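## Task

Viewed from the point halfway between the two arm bases, the blocks on the mat must read "BOX" from left to right, and one of those letters is absent. Put the block carrying the absent letter in place so that all three blocks lie entirely on the mat, side by side and close together in one straight line, each with its letter facing up and not upside down. The remaining fourth block must be off the mat at the end. The result only counts if it stays put without the robot holding it. Finally open the grippers and pull the arms away.

## Robot and tools

Robot: two six-joint Doosan M1013 arms, left_arm and right_arm, each with a parallel two-finger gripper that opens to 50 mm. The scene frame has its origin on the table top between the arms, +z up and +x out over the table. left_arm sits on the +y side, with its base at (+0.002, +0.534, 0) m; right_arm's base is at (-0.081, -0.530, 0) m. The arm names do not say which side of an image an arm appears on. Gripper frame: the fingers point along the gripper's +z axis and close along its x axis. The reported end_effector_position is the point between the pads, and the fingertips reach 17.5 mm past it. A held flat block sticks out about 9 cm toward the gripper's -y axis and turns with the hand.

Row format, shared by execute_actions and move: a single flat list of 18 numbers, each from -1 to 1, always covering both arms. The order is left dx, dy, dz, rx, ry, rz, left gripper position, force_limit, speed, and then the same nine for the right arm. dx..rz are an offset, not a pose. They are measured in that gripper's own axes from its measured pose at the start of the action; for a call's first action, that start is the pose last reported in the scene. Scale: 1.0 equals 0.6 m of travel or 180 degrees. rx, ry, rz together form one rotation vector. Gripper position: +1 is fully open (50 mm), about -0.65 brings the pads together, and -1 grips by closing until something blocks the fingers. force_limit is the pad force: -1 about 20 N, 0 about 102 N, +1 about 185 N, and the actual grip can exceed this by up to roughly 17%. speed is finger speed: -1 is 20 mm/s, 0 is 85, +1 is 150. A 0 in a gripper slot is a real command. To leave a gripper unchanged, send its previous three numbers again.

execute_actions(actions): a list of actions run in order. Each action is a list of up to 15 rows, one row per 1/30 s control step, and lasts 0.5 s; if there are fewer rows, the last row is held. Every row is counted from the action's start pose and does not add onto the row before it. At each step the command is clipped to within 70 mm and 16 degrees of the measured pose. After the action the arm goes no further than its last clipped pose, so a long reach needs several actions. Calling it with an empty list just returns the state and the images.

move(target, speed, blocking): target is one 18-number row. Its offsets are taken from the pose in the scene's last result that showed one. Each gripper travels in a straight line, and all paths finish together within 0.5-10 s; they stop short if they would need more. speed is the top path speed in m/s, from 0.002 to 0.5 (default 0.25), and turning is capped at twice that number in rad/s. The finger numbers are sent at the start. Paths do not avoid obstacles or the other arm, and the hands may lag, drift or overshoot the speed, mostly when the arm is near full stretch. With blocking=false you get a result after 0.5 s while the motion continues; use wait(0) to check on it, or stop to brake. Other motion commands are refused until a result shows the move has ended. The result adds a "move:" line giving the ending (done, off_target, moving, held, fault) and the limits that acted. limits=paced means the sent pose was clipped. limits=held means a check blocked some steps, after which the arm may move much faster. It also gives each gripper's distance from its target.

wait(seconds): 0 to 10 s; the arms keep their last commands. stop(): brakes a running move, and the fingers continue. zoom_image(camera, region): region is [x0, y0, x1, y1] in pixels of that camera's latest image, at most 504x504. Cameras: cam_head_left, cam_head_right, cam_high, cam_low (504x504) and cam_left_wrist, cam_right_wrist (616x616 fisheye). finished_scene(scene): ends scene 1 or 2 for good and reports success; only call it once the arrangement is complete and the grippers are clear. read_manual gives only licence texts.

Results: the state line, split as left_arm | right_arm, gives the gripper position (m), quat_wxyz and velocities in the scene frame; printed positions can be off, especially at long reach. A "Hand target" line is the pose the controller is currently driving toward. A "pose unreachable" line means the clearance check changed that arm's command. object_status: 0 means moving, 1 means blocked while opening, 2 means blocked while closing (a real grip), 3 means the requested position was reached or the pads met (usually nothing held). After you send position -1, confirm status 2. Any new position value resets the status to 0 for a moment. Force or speed changes only apply once the position value changes by at least 0.01. Finger opening in mm is about (250 - position_measured) x 0.202. Joint torques, MOTOR HOT warnings and fault lines also appear.

Cautions: the arms are stiff, so aiming even slightly beyond a firm contact can trigger a fault. An arm halts for 10 s if a joint reaches its load limit (waist/shoulder 319, elbow 150, wrist joints 42.3 N m) or if an outside force reaches 144 N. Do not let the arms hit or squeeze each other. Never knock or drop anything off the table, since that fails the scene. Avoid slips, slams and hard pushes. Short outside tugs on held items may occur. Holding loads for a long time heats the motors.

Each tool is called after ">>>" as name(argument=value, ...), one argument or row to a line, values as JSON.

## Session

>>> execute_actions(
  actions=[],
)

Scene clock: 0.00 s.
left_arm: end_effector_position=(+0.6826, +0.1312, +0.3510) position_measured=3 object_status=3 end_effector_quat_wxyz=(-0.351, +0.928, -0.101, -0.077) end_effector_velocity=(-0.000, +0.001, +0.001) end_effector_angular_velocity=(+0.001, -0.000, +0.002) | right_arm: end_effector_position=(+0.2400, -0.8951, +0.3406) position_measured=3 object_status=3 end_effector_quat_wxyz=(+0.483, +0.779, -0.117, -0.383) end_effector_velocity=(+0.000, -0.000, -0.001) end_effector_angular_velocity=(+0.001, +0.002, +0.000)
Joint positions: left_arm=[-0.904  0.663  1.052  0.489  1.985  1.09 ] | right_arm=[-0.427  0.186  2.009 -1.106  1.77   1.777]
Joint velocities: left_arm=[ 0.001 -0.001  0.     0.001  0.002 -0.001] | right_arm=[ 0.     0.002  0.001  0.    -0.     0.   ]
Joint torques (N m, as the joint torque sensors report them, + toward a larger angle): no reading
Hand target (left_arm): +0.683, +0.131, +0.351; -0.351, +0.928, -0.101, -0.077
Hand target (right_arm): +0.240, -0.895, +0.341; +0.483, +0.779, -0.117, -0.383
camera_calibration (this result's frames):
cam_left_wrist: T_world_to_cam=[[0.975308, -0.131082, -0.177741, -0.593715], [-0.192521, -0.898971, -0.39343, 0.379055], [-0.108212, 0.417934, -0.90201, 0.485119], [0, 0, 0, 1]] pos_world=[0.704526, 0.0601863, 0.481186]
cam_right_wrist: T_world_to_cam=[[0.649052, -0.608287, -0.456856, -0.528423], [0.359396, -0.284117, 0.888882, -0.646853], [-0.670497, -0.741124, 0.0342087, -0.370889], [0, 0, 0, 1]] pos_world=[0.326771, -0.780089, 0.34625]

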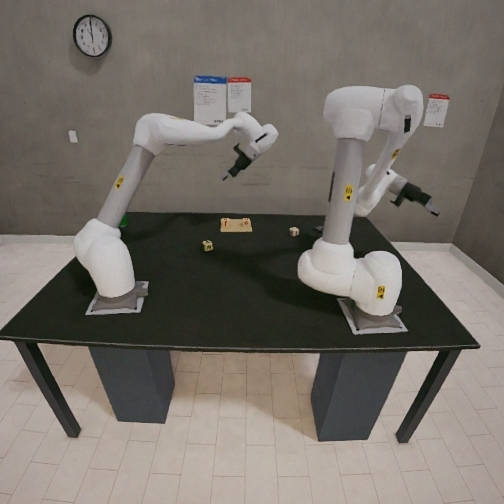

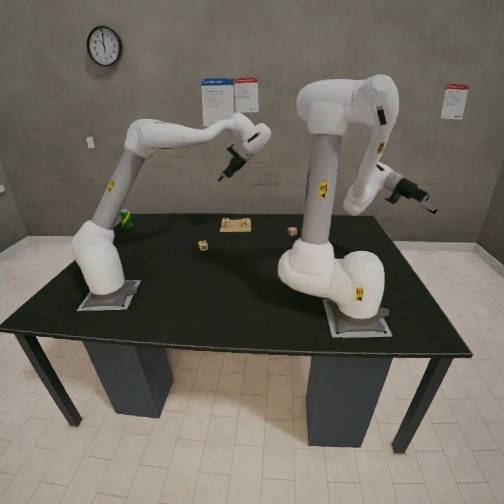

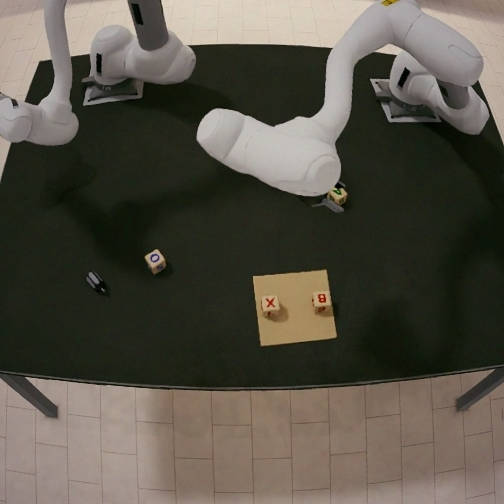

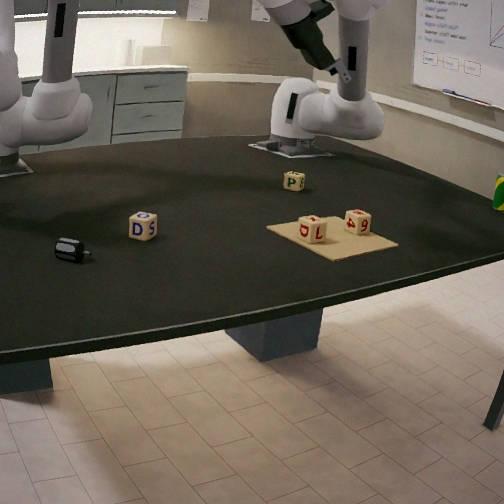

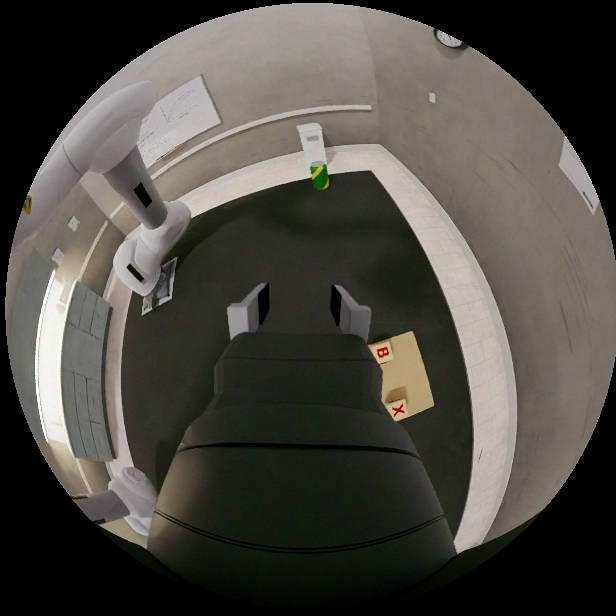

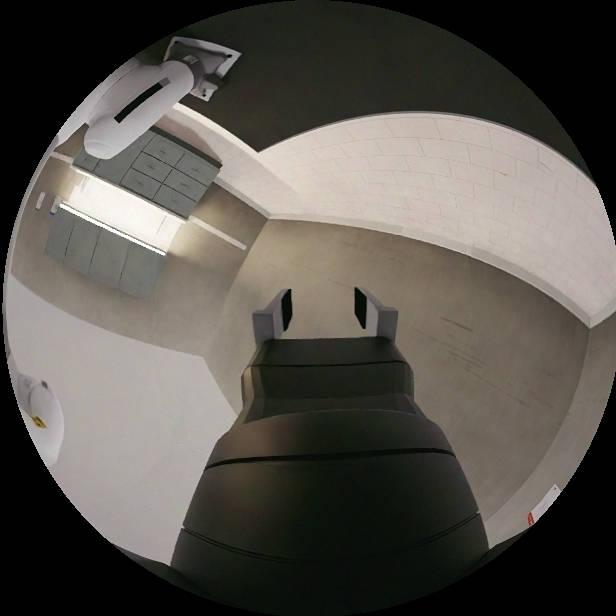

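>>> zoom_image(
  camera="cam_high",
  region=[120, 230, 200, 290],
)

>>> zoom_image(
  camera="cam_high",
  region=[240, 170, 380, 360],
)

Region (120, 230, 200, 290) of cam_high's 504x504 image, scaled by 6.300, with more detail than that image has; it fills the top 378 rows of this view, and the rest is white.

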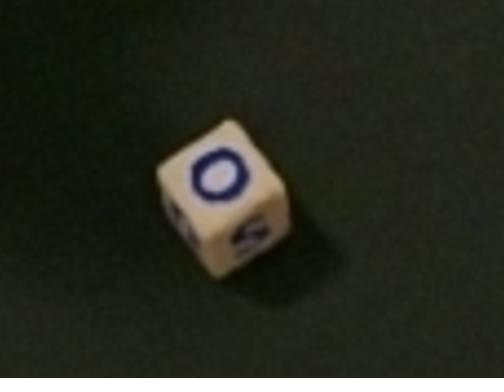

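Region (240, 170, 380, 360) of cam_high's 504x504 image, scaled by 2.653, with more detail than that image has; it fills the left 371 columns of this view, and the rest is white.

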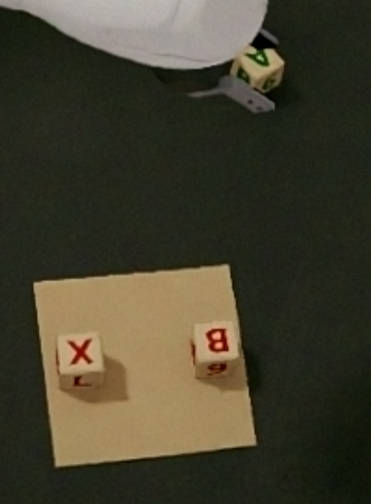

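>>> move(
  target=[0.164,0.777,-0.216,-0.185,0.152,0.22,1,-0.5,0,0,0,0,0,0,0,1,0,0],
)

>>> zoom_image(
  camera="cam_left_wrist",
  region=[220, 210, 400, 350],
)

Scene clock: 22.50 s.
left_arm: end_effector_position=(+0.6742, -0.3099, +0.1294) position_measured=3 object_status=3 end_effector_quat_wxyz=(+0.001, +0.891, -0.454, +0.001) end_effector_velocity=(-0.001, -0.001, -0.001) end_effector_angular_velocity=(+0.002, +0.002, -0.001) | right_arm: end_effector_position=(+0.2400, -0.8951, +0.3406) position_measured=3 object_status=3 end_effector_quat_wxyz=(+0.483, +0.779, -0.117, -0.383) end_effector_velocity=(-0.001, +0.000, -0.000) end_effector_angular_velocity=(-0.000, +0.001, -0.001)
Joint positions: left_arm=[-1.089  0.999  0.67  -0.     1.472  1.559] | right_arm=[-0.427  0.186  2.009 -1.106  1.77   1.777]
Joint velocities: left_arm=[-0.001  0.002 -0.002 -0.001  0.003  0.   ] | right_arm=[-0.    -0.     0.001  0.     0.     0.001]
Joint torques (N m, as the joint torque sensors report them, + toward a larger angle): left_arm=[  -0.44 -130.67  -42.53    4.1     0.03    0.25] | right_arm=[  3.51 -51.25 -32.01  -0.41   2.82  -0.74]
Hand target (left_arm): +0.674, -0.310, +0.129; +0.001, +0.891, -0.454, +0.000
Hand target (right_arm): +0.240, -0.895, +0.341; +0.483, +0.779, -0.117, -0.383
Off the commanded pose (left_arm): 0.001 m, 0 deg.
Off the commanded pose (right_arm): 0.000 m, 0 deg.
move: done
camera_calibration (this result's frames):
cam_left_wrist: T_world_to_cam=[[0.609772, -0.792123, 0.0268057, -0.667561], [-0.76211, -0.57671, 0.294268, 0.288572], [-0.217637, -0.199865, -0.955347, 0.357824], [0, 0, 0, 1]] pos_world=[0.70486, -0.290851, 0.274823]
cam_right_wrist: T_world_to_cam=[[0.649053, -0.608287, -0.456856, -0.528423], [0.359396, -0.284117, 0.888883, -0.646853], [-0.670496, -0.741124, 0.0342087, -0.370889], [0, 0, 0, 1]] pos_world=[0.326771, -0.780089, 0.34625]

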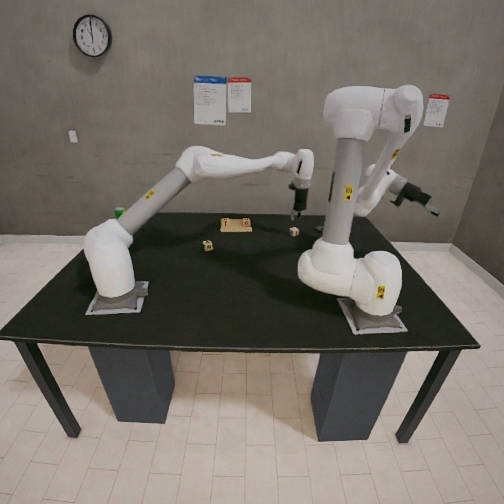

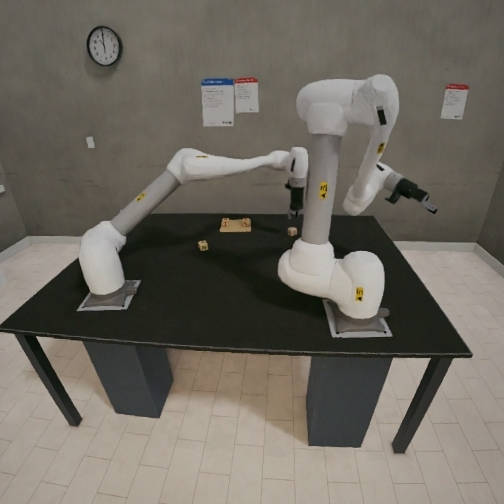

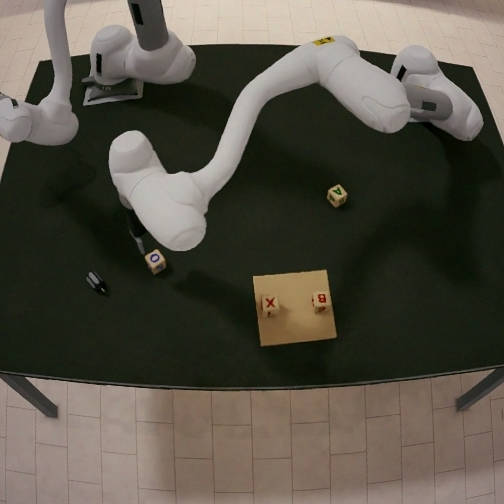

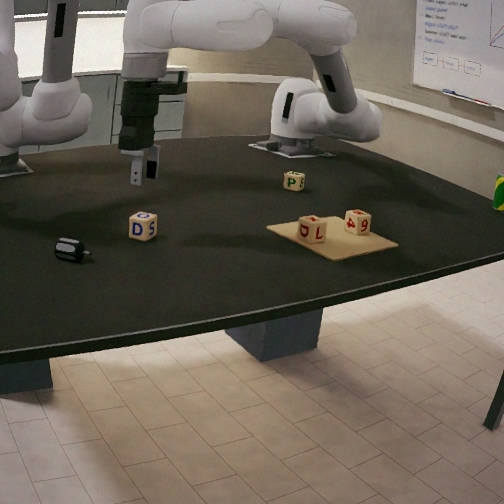

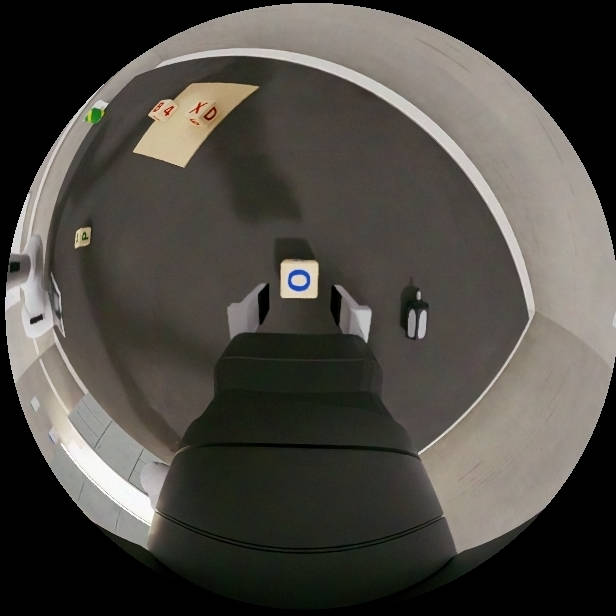

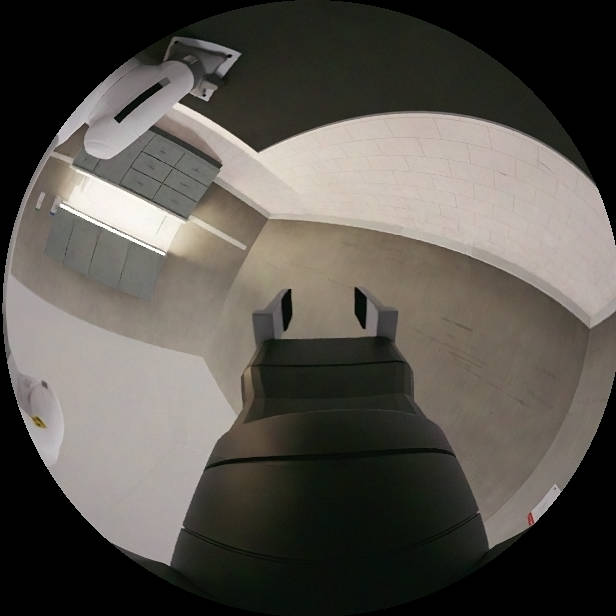

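Region (220, 210, 400, 350) of cam_left_wrist's 616x616 image, scaled by 2.800, with more detail than that image has.

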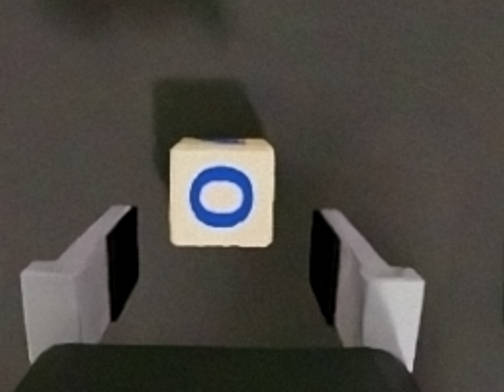

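>>> move(
  target=[-0.003,0,0.09,0,0,-0.006,1,-0.5,0,0,0,0,0,0,0,1,0,0],
  speed=0.1,
)

>>> zoom_image(
  camera="cam_left_wrist",
  region=[220, 210, 400, 350],
)

Scene clock: 28.37 s.
left_arm: end_effector_position=(+0.6731, -0.3085, +0.0755) position_measured=3 object_status=3 end_effector_quat_wxyz=(+0.001, +0.895, -0.445, +0.001) end_effector_velocity=(-0.001, -0.000, -0.001) end_effector_angular_velocity=(+0.001, +0.001, -0.000) | right_arm: end_effector_position=(+0.2400, -0.8951, +0.3406) position_measured=3 object_status=3 end_effector_quat_wxyz=(+0.483, +0.779, -0.117, -0.383) end_effector_velocity=(+0.000, -0.000, -0.002) end_effector_angular_velocity=(+0.001, +0.003, -0.001)
Joint positions: left_arm=[-1.089  1.014  0.737 -0.001  1.389  1.54 ] | right_arm=[-0.427  0.186  2.009 -1.106  1.77   1.777]
Joint velocities: left_arm=[-0.001  0.     0.     0.     0.    -0.001] | right_arm=[-0.     0.003  0.001  0.001  0.     0.002]
Joint torques (N m, as the joint torque sensors report them, + toward a larger angle): left_arm=[  -0.02 -132.33  -42.81    4.26    0.05    0.48] | right_arm=[  3.23 -50.85 -31.8   -0.36   2.87  -0.61]
Hand target (left_arm): +0.673, -0.308, +0.075; +0.001, +0.896, -0.445, +0.001
Hand target (right_arm): +0.240, -0.895, +0.341; +0.483, +0.779, -0.117, -0.383
Off the commanded pose (left_arm): 0.000 m, 0 deg.
Off the commanded pose (right_arm): 0.000 m, 0 deg.
move: done
camera_calibration (this result's frames):
cam_left_wrist: T_world_to_cam=[[0.624632, -0.780458, 0.0268243, -0.670721], [-0.751062, -0.590989, 0.294342, 0.292598], [-0.213868, -0.204002, -0.955324, 0.302541], [0, 0, 0, 1]] pos_world=[0.703417, -0.288828, 0.220892]
cam_right_wrist: T_world_to_cam=[[0.649053, -0.608287, -0.456856, -0.528423], [0.359396, -0.284117, 0.888882, -0.646853], [-0.670496, -0.741124, 0.0342086, -0.370889], [0, 0, 0, 1]] pos_world=[0.326771, -0.780089, 0.34625]

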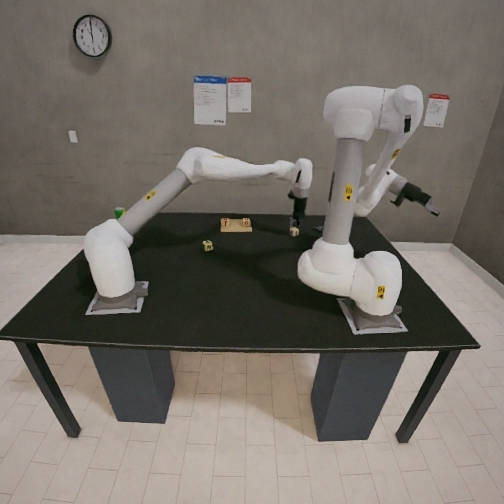

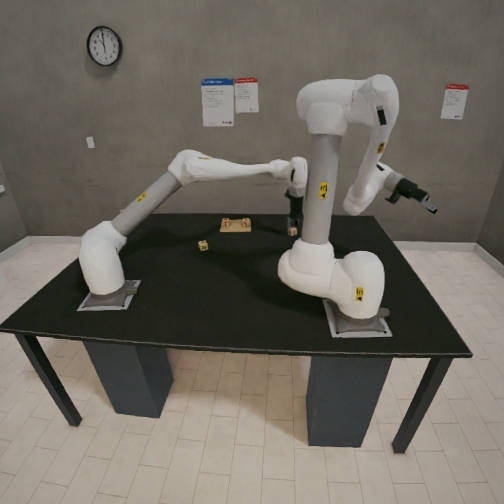

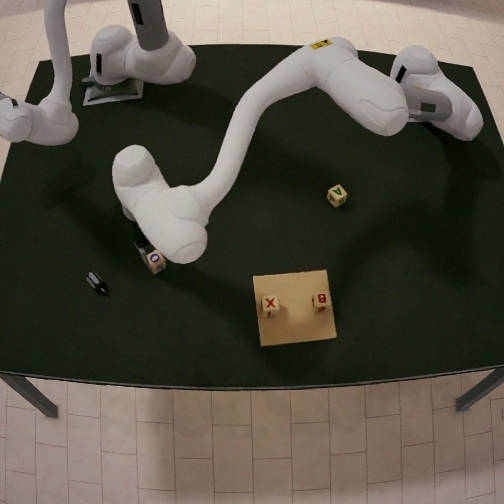

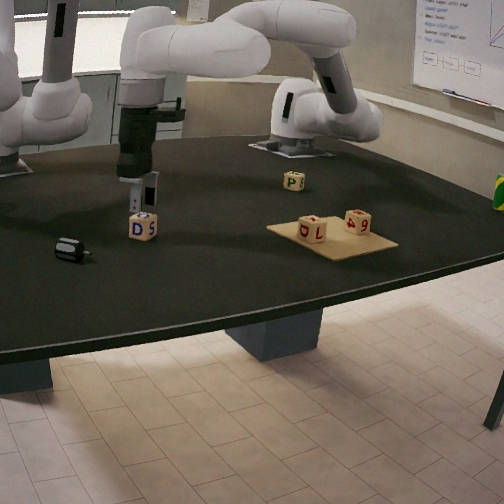

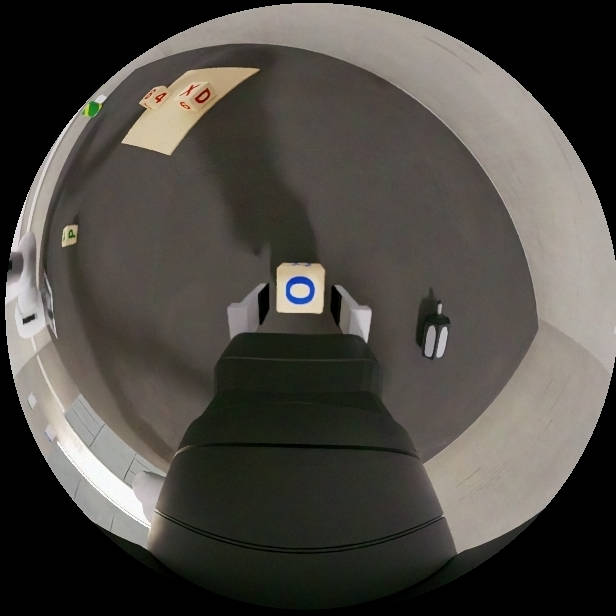

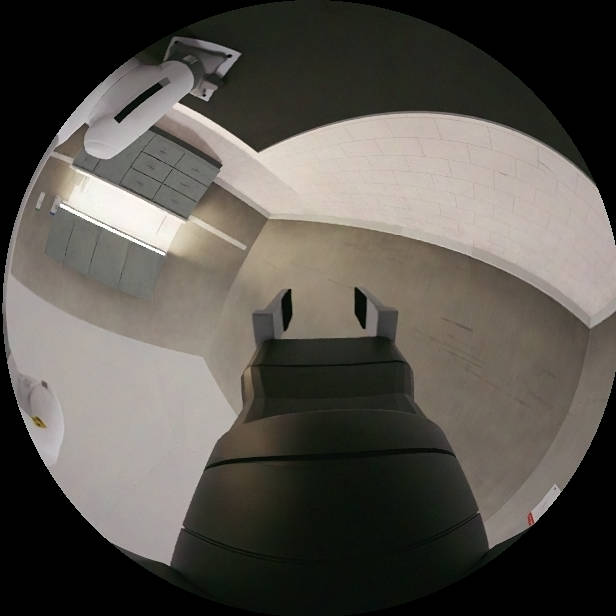

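Region (220, 210, 400, 350) of cam_left_wrist's 616x616 image, scaled by 2.800, with more detail than that image has.

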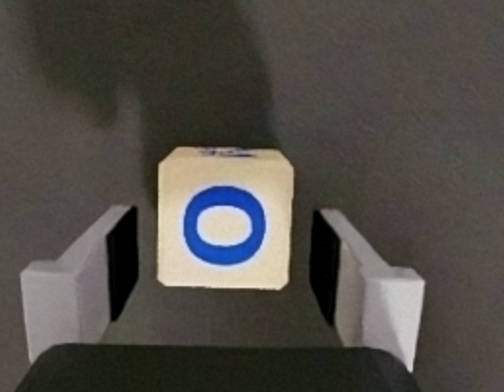

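>>> move(
  target=[0,-0.003,0.069,0,0,0,1,-0.5,0,0,0,0,0,0,0,1,0,0],
  speed=0.06,
)

>>> move(
  target=[0,0,0,0,0,0,-1,-0.5,-0.5,0,0,0,0,0,0,1,0,0],
)

>>> move(
  target=[0,0,-0.105,0,0,0,-1,-0.5,-0.5,0,0,0,0,0,0,1,0,0],
  speed=0.1,
)

>>> move(
  target=[-0.368,-0.546,0,0,0,-0.328,-1,-0.5,-0.5,0,0,0,0,0,0,1,0,0],
)

Scene clock: 35.43 s.
left_arm: end_effector_position=(+0.6745, -0.3074, +0.0341) position_measured=3 object_status=3 end_effector_quat_wxyz=(+0.001, +0.896, -0.445, +0.001) end_effector_velocity=(+0.001, +0.001, -0.001) end_effector_angular_velocity=(-0.001, -0.000, +0.001) | right_arm: end_effector_position=(+0.2400, -0.8951, +0.3406) position_measured=3 object_status=3 end_effector_quat_wxyz=(+0.483, +0.779, -0.117, -0.383) end_effector_velocity=(+0.000, -0.000, -0.000) end_effector_angular_velocity=(+0.000, +0.000, -0.000)
Joint positions: left_arm=[-1.088  1.035  0.773 -0.001  1.333  1.542] | right_arm=[-0.427  0.186  2.009 -1.106  1.77   1.777]
Joint velocities: left_arm=[ 0.001  0.     0.002 -0.    -0.003 -0.   ] | right_arm=[-0.  0. -0. -0. -0. -0.]
Joint torques (N m, as the joint torque sensors report them, + toward a larger angle): left_arm=[  -0.43 -132.36  -42.14    4.05   -0.48    0.57] | right_arm=[  3.47 -51.28 -32.07  -0.35   2.83  -0.57]
Hand target (left_arm): +0.675, -0.307, +0.034; +0.001, +0.896, -0.445, +0.001
Hand target (right_arm): +0.240, -0.895, +0.341; +0.483, +0.779, -0.117, -0.383
Off the commanded pose (left_arm): 0.000 m, 0 deg.
Off the commanded pose (right_arm): 0.000 m, 0 deg.
move: done
camera_calibration (this result's frames):
cam_left_wrist: T_world_to_cam=[[0.624689, -0.780412, 0.0268529, -0.669689], [-0.751029, -0.591042, 0.294321, 0.30648], [-0.21382, -0.204026, -0.955329, 0.263559], [0, 0, 0, 1]] pos_world=[0.704877, -0.287718, 0.179566]
cam_right_wrist: T_world_to_cam=[[0.649053, -0.608287, -0.456856, -0.528423], [0.359396, -0.284117, 0.888883, -0.646853], [-0.670496, -0.741124, 0.0342086, -0.370889], [0, 0, 0, 1]] pos_world=[0.326771, -0.780089, 0.346251]

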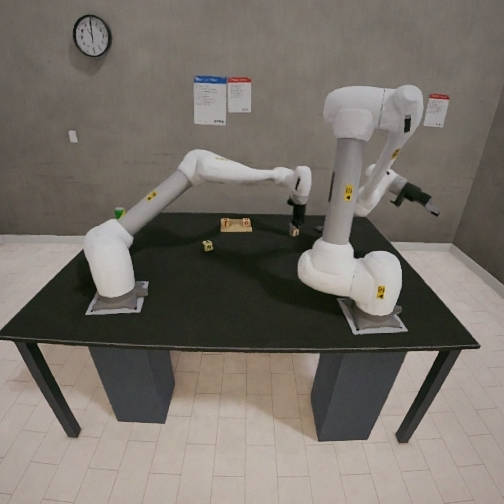

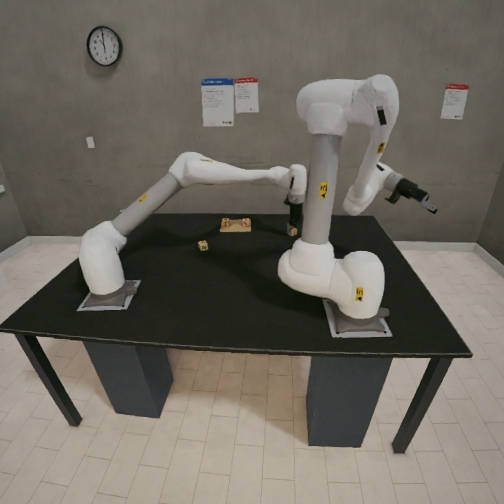

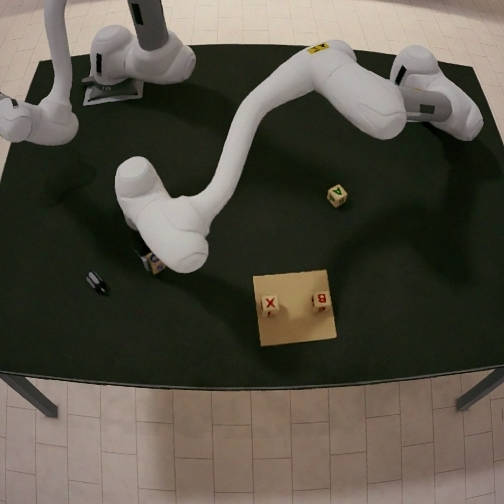

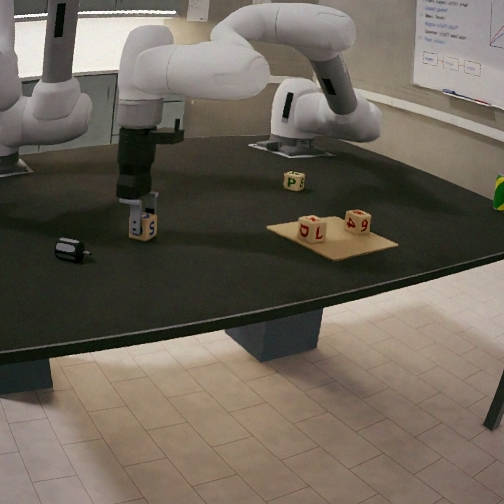

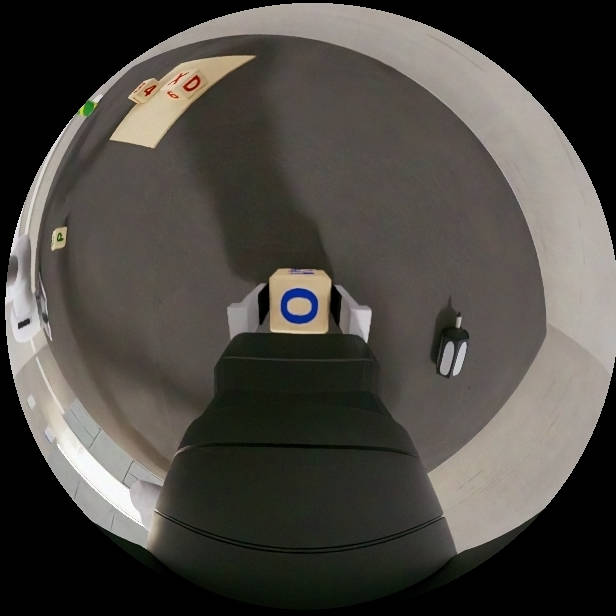

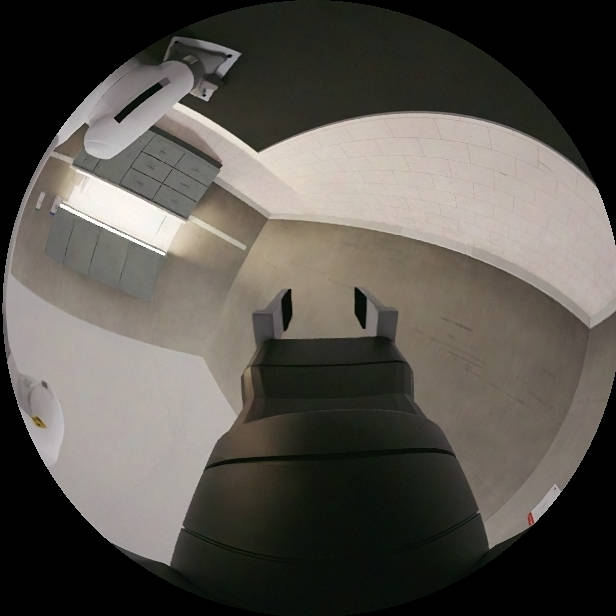

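Scene clock: 35.93 s.
left_arm: end_effector_position=(+0.6745, -0.3074, +0.0341) position_measured=47 object_status=2 end_effector_quat_wxyz=(+0.001, +0.896, -0.445, +0.001) end_effector_velocity=(-0.001, -0.001, +0.001) end_effector_angular_velocity=(-0.000, +0.001, -0.002) | right_arm: end_effector_position=(+0.2400, -0.8951, +0.3406) position_measured=3 object_status=3 end_effector_quat_wxyz=(+0.483, +0.779, -0.117, -0.383) end_effector_velocity=(-0.000, +0.000, +0.001) end_effector_angular_velocity=(-0.001, -0.001, +0.001)
Joint positions: left_arm=[-1.088  1.035  0.773 -0.001  1.333  1.542] | right_arm=[-0.427  0.186  2.009 -1.106  1.77   1.777]
Joint velocities: left_arm=[-0.001 -0.    -0.001 -0.001  0.001  0.001] | right_arm=[ 0.    -0.001  0.    -0.001 -0.     0.   ]
Joint torques (N m, as the joint torque sensors report them, + toward a larger angle): left_arm=[   0.1  -133.12  -42.36    4.03   -0.38    0.47] | right_arm=[  3.31 -51.7  -31.94  -0.42   2.85  -0.56]
Hand target (left_arm): +0.675, -0.307, +0.034; +0.001, +0.896, -0.445, +0.001
Hand target (right_arm): +0.240, -0.895, +0.341; +0.483, +0.779, -0.117, -0.383
Off the commanded pose (left_arm): 0.000 m, 0 deg.
Off the commanded pose (right_arm): 0.000 m, 0 deg.
move: done
camera_calibration (this result's frames):
cam_left_wrist: T_world_to_cam=[[0.624688, -0.780413, 0.0268501, -0.669687], [-0.751029, -0.591042, 0.294321, 0.306486], [-0.213822, -0.204024, -0.955329, 0.263545], [0, 0, 0, 1]] pos_world=[0.704877, -0.287717, 0.179549]
cam_right_wrist: T_world_to_cam=[[0.649052, -0.608287, -0.456856, -0.528423], [0.359396, -0.284117, 0.888882, -0.646853], [-0.670497, -0.741124, 0.0342086, -0.370888], [0, 0, 0, 1]] pos_world=[0.326771, -0.780089, 0.34625]

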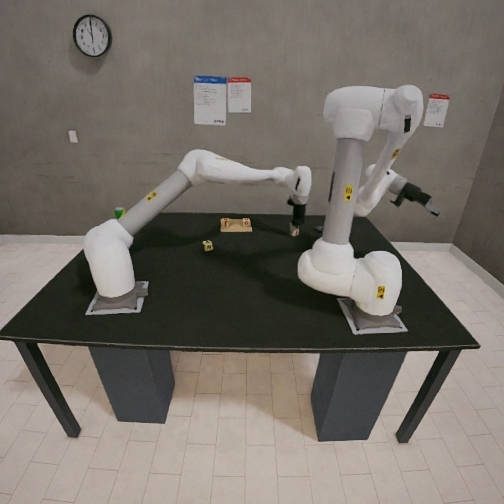

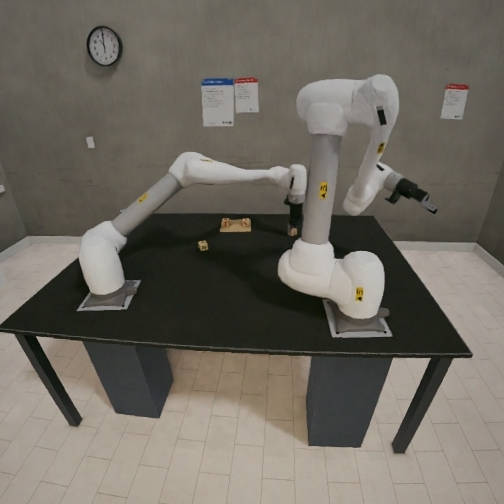

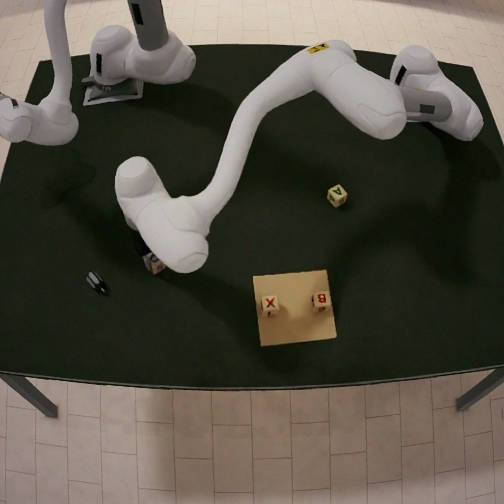

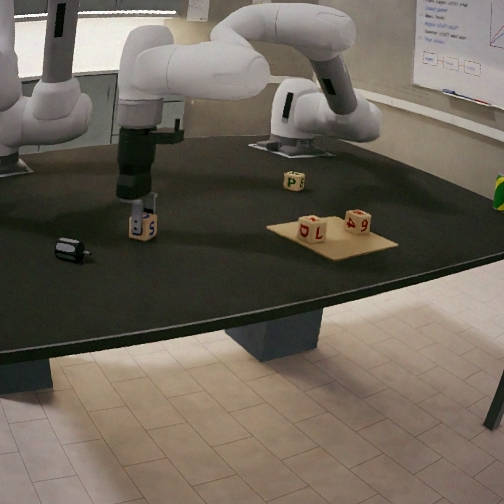

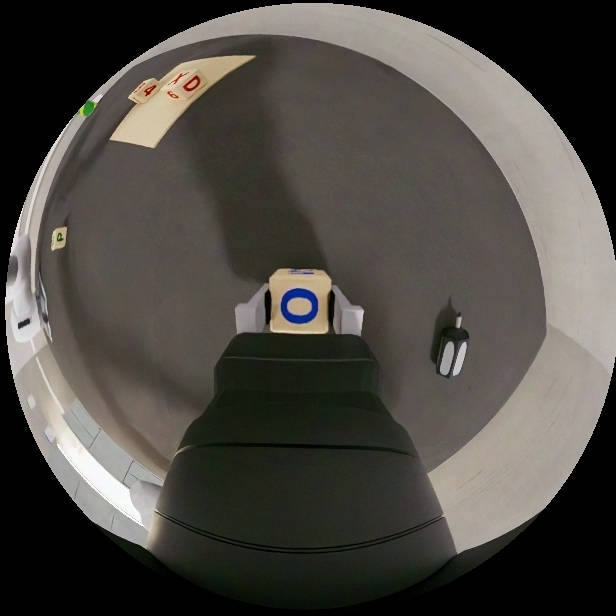

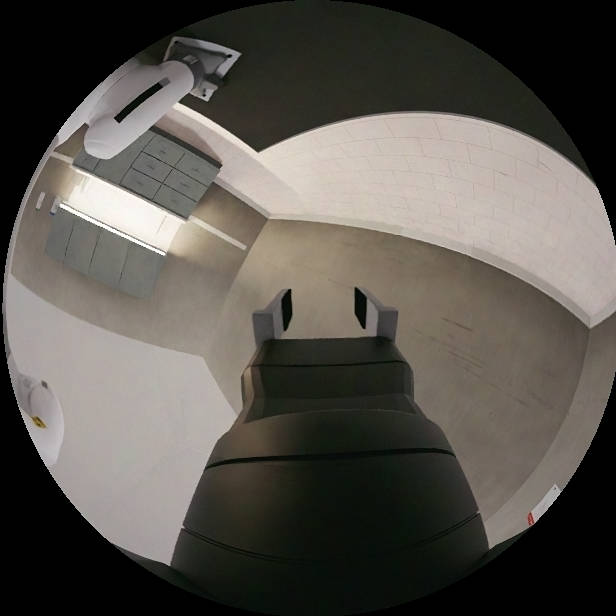

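Scene clock: 36.93 s.
left_arm: end_effector_position=(+0.6746, -0.3074, +0.0970) position_measured=47 object_status=2 end_effector_quat_wxyz=(+0.001, +0.895, -0.445, +0.001) end_effector_velocity=(-0.000, -0.000, +0.000) end_effector_angular_velocity=(+0.000, -0.000, -0.001) | right_arm: end_effector_position=(+0.2400, -0.8951, +0.3406) position_measured=3 object_status=3 end_effector_quat_wxyz=(+0.483, +0.779, -0.117, -0.383) end_effector_velocity=(+0.000, -0.000, -0.000) end_effector_angular_velocity=(-0.000, +0.000, -0.000)
Joint positions: left_arm=[-1.088  1.006  0.715 -0.     1.42   1.542] | right_arm=[-0.427  0.186  2.009 -1.106  1.77   1.777]
Joint velocities: left_arm=[-0.001 -0.    -0.     0.    -0.     0.   ] | right_arm=[-0.     0.001 -0.001 -0.    -0.     0.   ]
Joint torques (N m, as the joint torque sensors report them, + toward a larger angle): left_arm=[  -0.28 -132.15  -43.22    4.08    0.06    0.46] | right_arm=[  3.45 -50.82 -31.91  -0.4    2.83  -0.56]
Hand target (left_arm): +0.675, -0.307, +0.097; +0.001, +0.895, -0.445, +0.001
Hand target (right_arm): +0.240, -0.895, +0.341; +0.483, +0.779, -0.117, -0.383
Off the commanded pose (left_arm): 0.000 m, 0 deg.
Off the commanded pose (right_arm): 0.000 m, 0 deg.
move: done
camera_calibration (this result's frames):
cam_left_wrist: T_world_to_cam=[[0.624628, -0.780462, 0.0268124, -0.671347], [-0.751073, -0.590997, 0.294298, 0.288019], [-0.213842, -0.203965, -0.955338, 0.32369], [0, 0, 0, 1]] pos_world=[0.704884, -0.287721, 0.24247]
cam_right_wrist: T_world_to_cam=[[0.649053, -0.608287, -0.456856, -0.528423], [0.359396, -0.284117, 0.888882, -0.646853], [-0.670496, -0.741124, 0.0342085, -0.370888], [0, 0, 0, 1]] pos_world=[0.326771, -0.780089, 0.34625]

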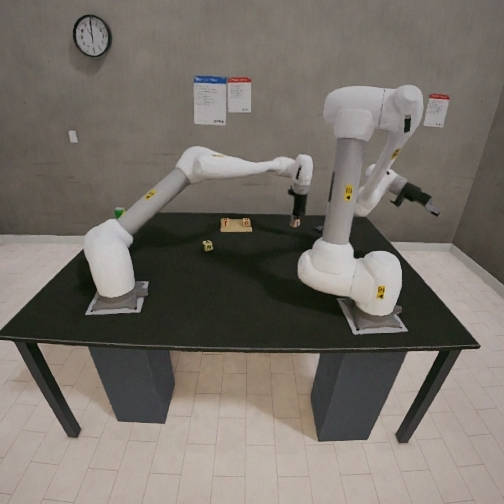

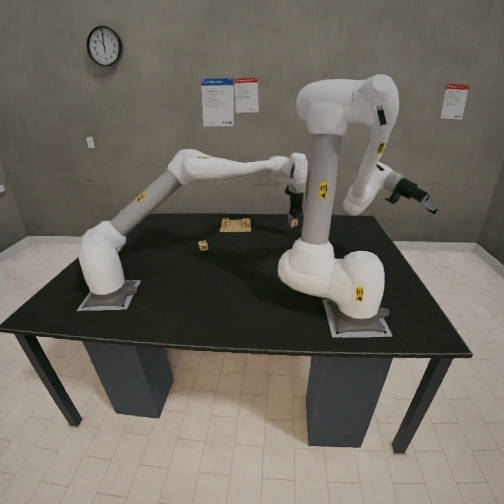

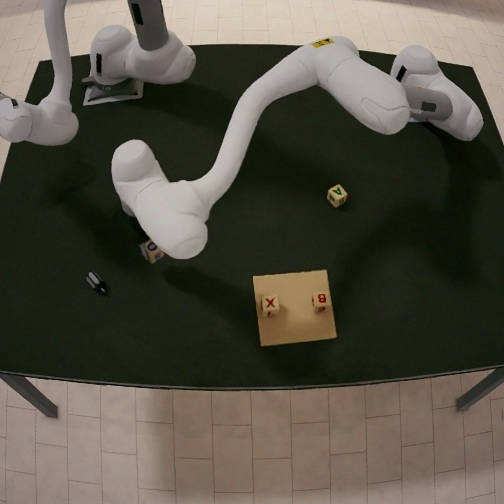

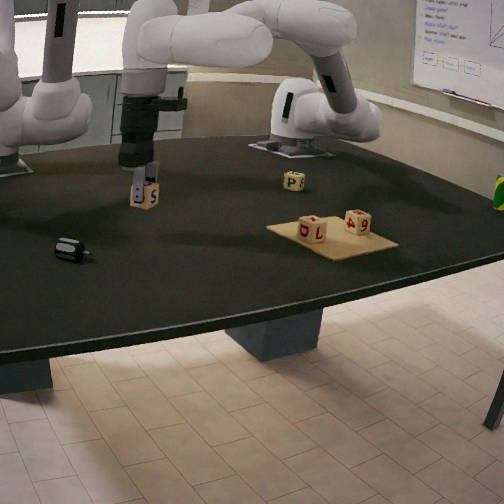

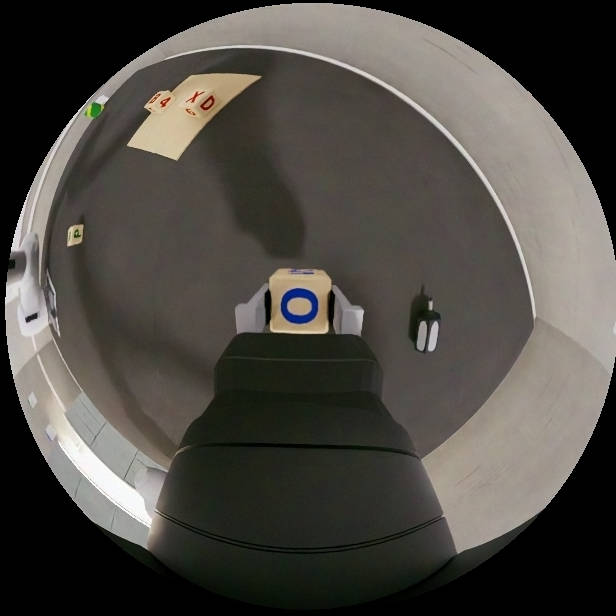

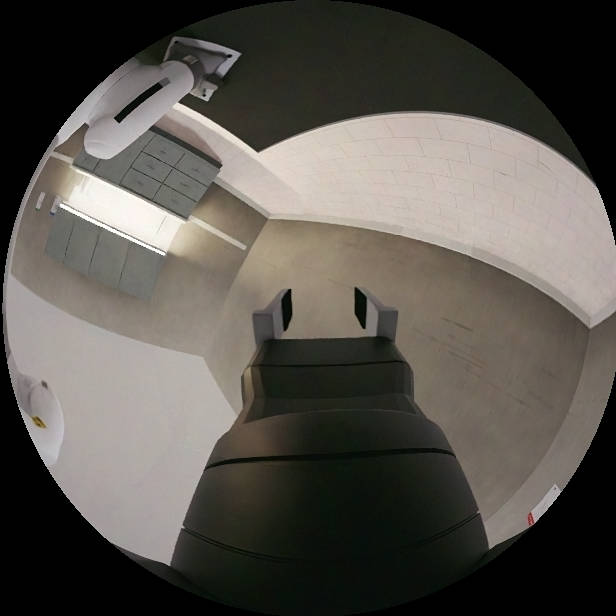

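Scene clock: 39.40 s.
left_arm: end_effector_position=(+0.8029, +0.0662, +0.0973) position_measured=47 object_status=2 end_effector_quat_wxyz=(+0.001, +0.999, +0.054, +0.000) end_effector_velocity=(+0.001, -0.001, -0.000) end_effector_angular_velocity=(-0.001, -0.002, +0.002) | right_arm: end_effector_position=(+0.2400, -0.8951, +0.3406) position_measured=3 object_status=3 end_effector_quat_wxyz=(+0.483, +0.779, -0.117, -0.383) end_effector_velocity=(+0.000, -0.000, -0.000) end_effector_angular_velocity=(-0.001, +0.001, -0.000)
Joint positions: left_arm=[-0.723  0.749  1.198 -0.001  1.193  0.877] | right_arm=[-0.427  0.186  2.009 -1.106  1.77   1.777]
Joint velocities: left_arm=[-0.     0.    -0.     0.001 -0.002 -0.003] | right_arm=[-0.     0.001  0.    -0.    -0.     0.001]
Joint torques (N m, as the joint torque sensors report them, + toward a larger angle): left_arm=[   0.3  -110.69  -41.05    3.97   -0.37    0.43] | right_arm=[  3.76 -51.41 -31.96  -0.37   2.82  -0.53]
Hand target (left_arm): +0.803, +0.066, +0.097; +0.001, +0.999, +0.054, +0.000
Hand target (right_arm): +0.240, -0.895, +0.341; +0.483, +0.779, -0.117, -0.383
Off the commanded pose (left_arm): 0.001 m, 0 deg.
Off the commanded pose (right_arm): 0.000 m, 0 deg.
move: done
camera_calibration (this result's frames):
cam_left_wrist: T_world_to_cam=[[0.990601, 0.134251, 0.026205, -0.814341], [0.120631, -0.947748, 0.295334, -0.0712265], [0.0644847, -0.289397, -0.955035, 0.209716], [0, 0, 0, 1]] pos_world=[0.801756, 0.102513, 0.242661]
cam_right_wrist: T_world_to_cam=[[0.649052, -0.608287, -0.456856, -0.528423], [0.359396, -0.284117, 0.888882, -0.646853], [-0.670497, -0.741124, 0.0342087, -0.370888], [0, 0, 0, 1]] pos_world=[0.326771, -0.780089, 0.34625]

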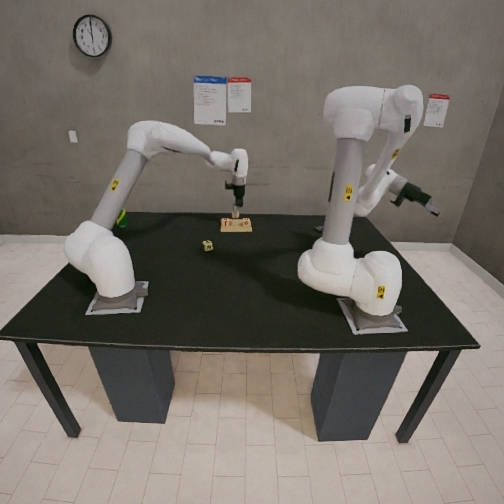

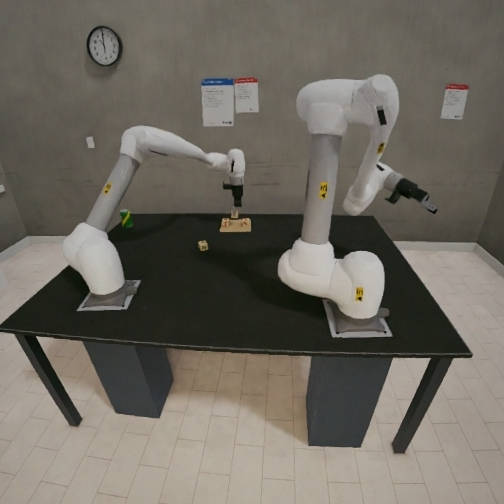

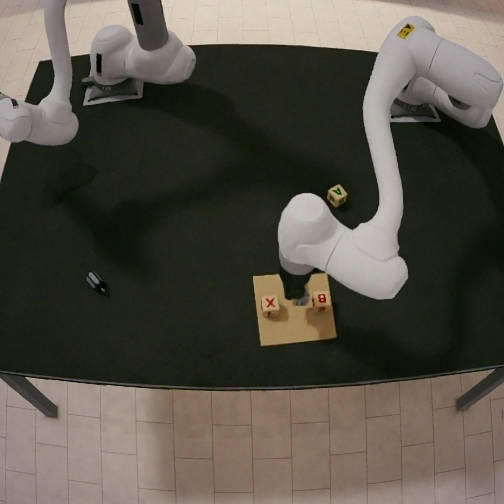

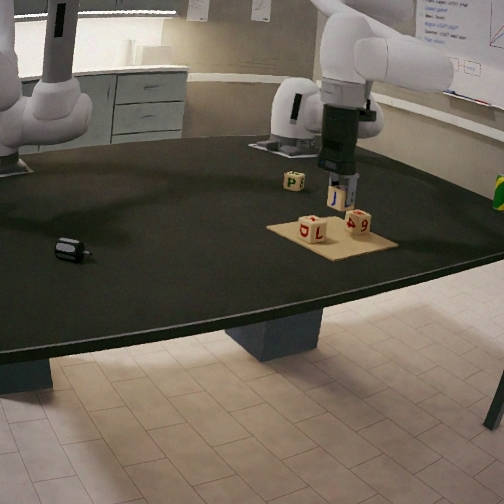

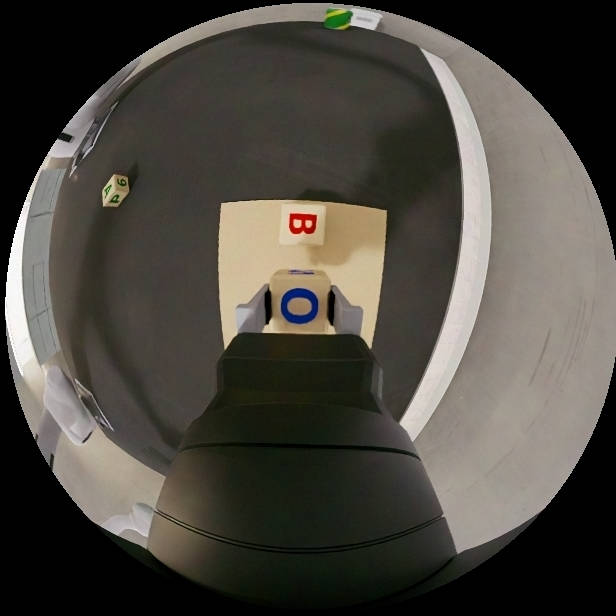

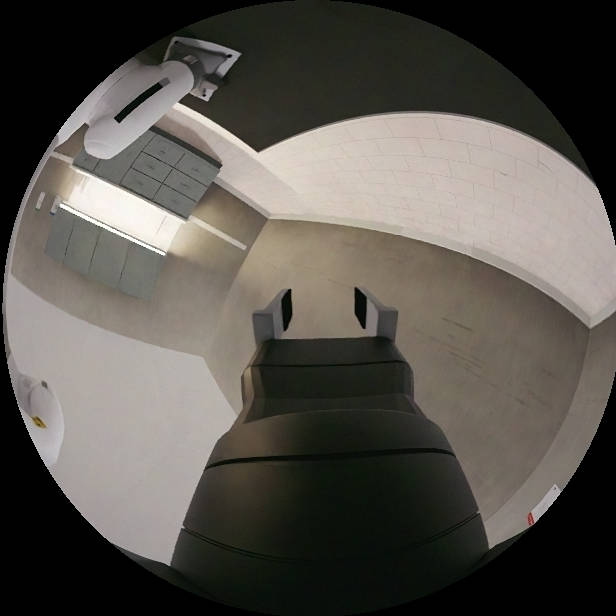

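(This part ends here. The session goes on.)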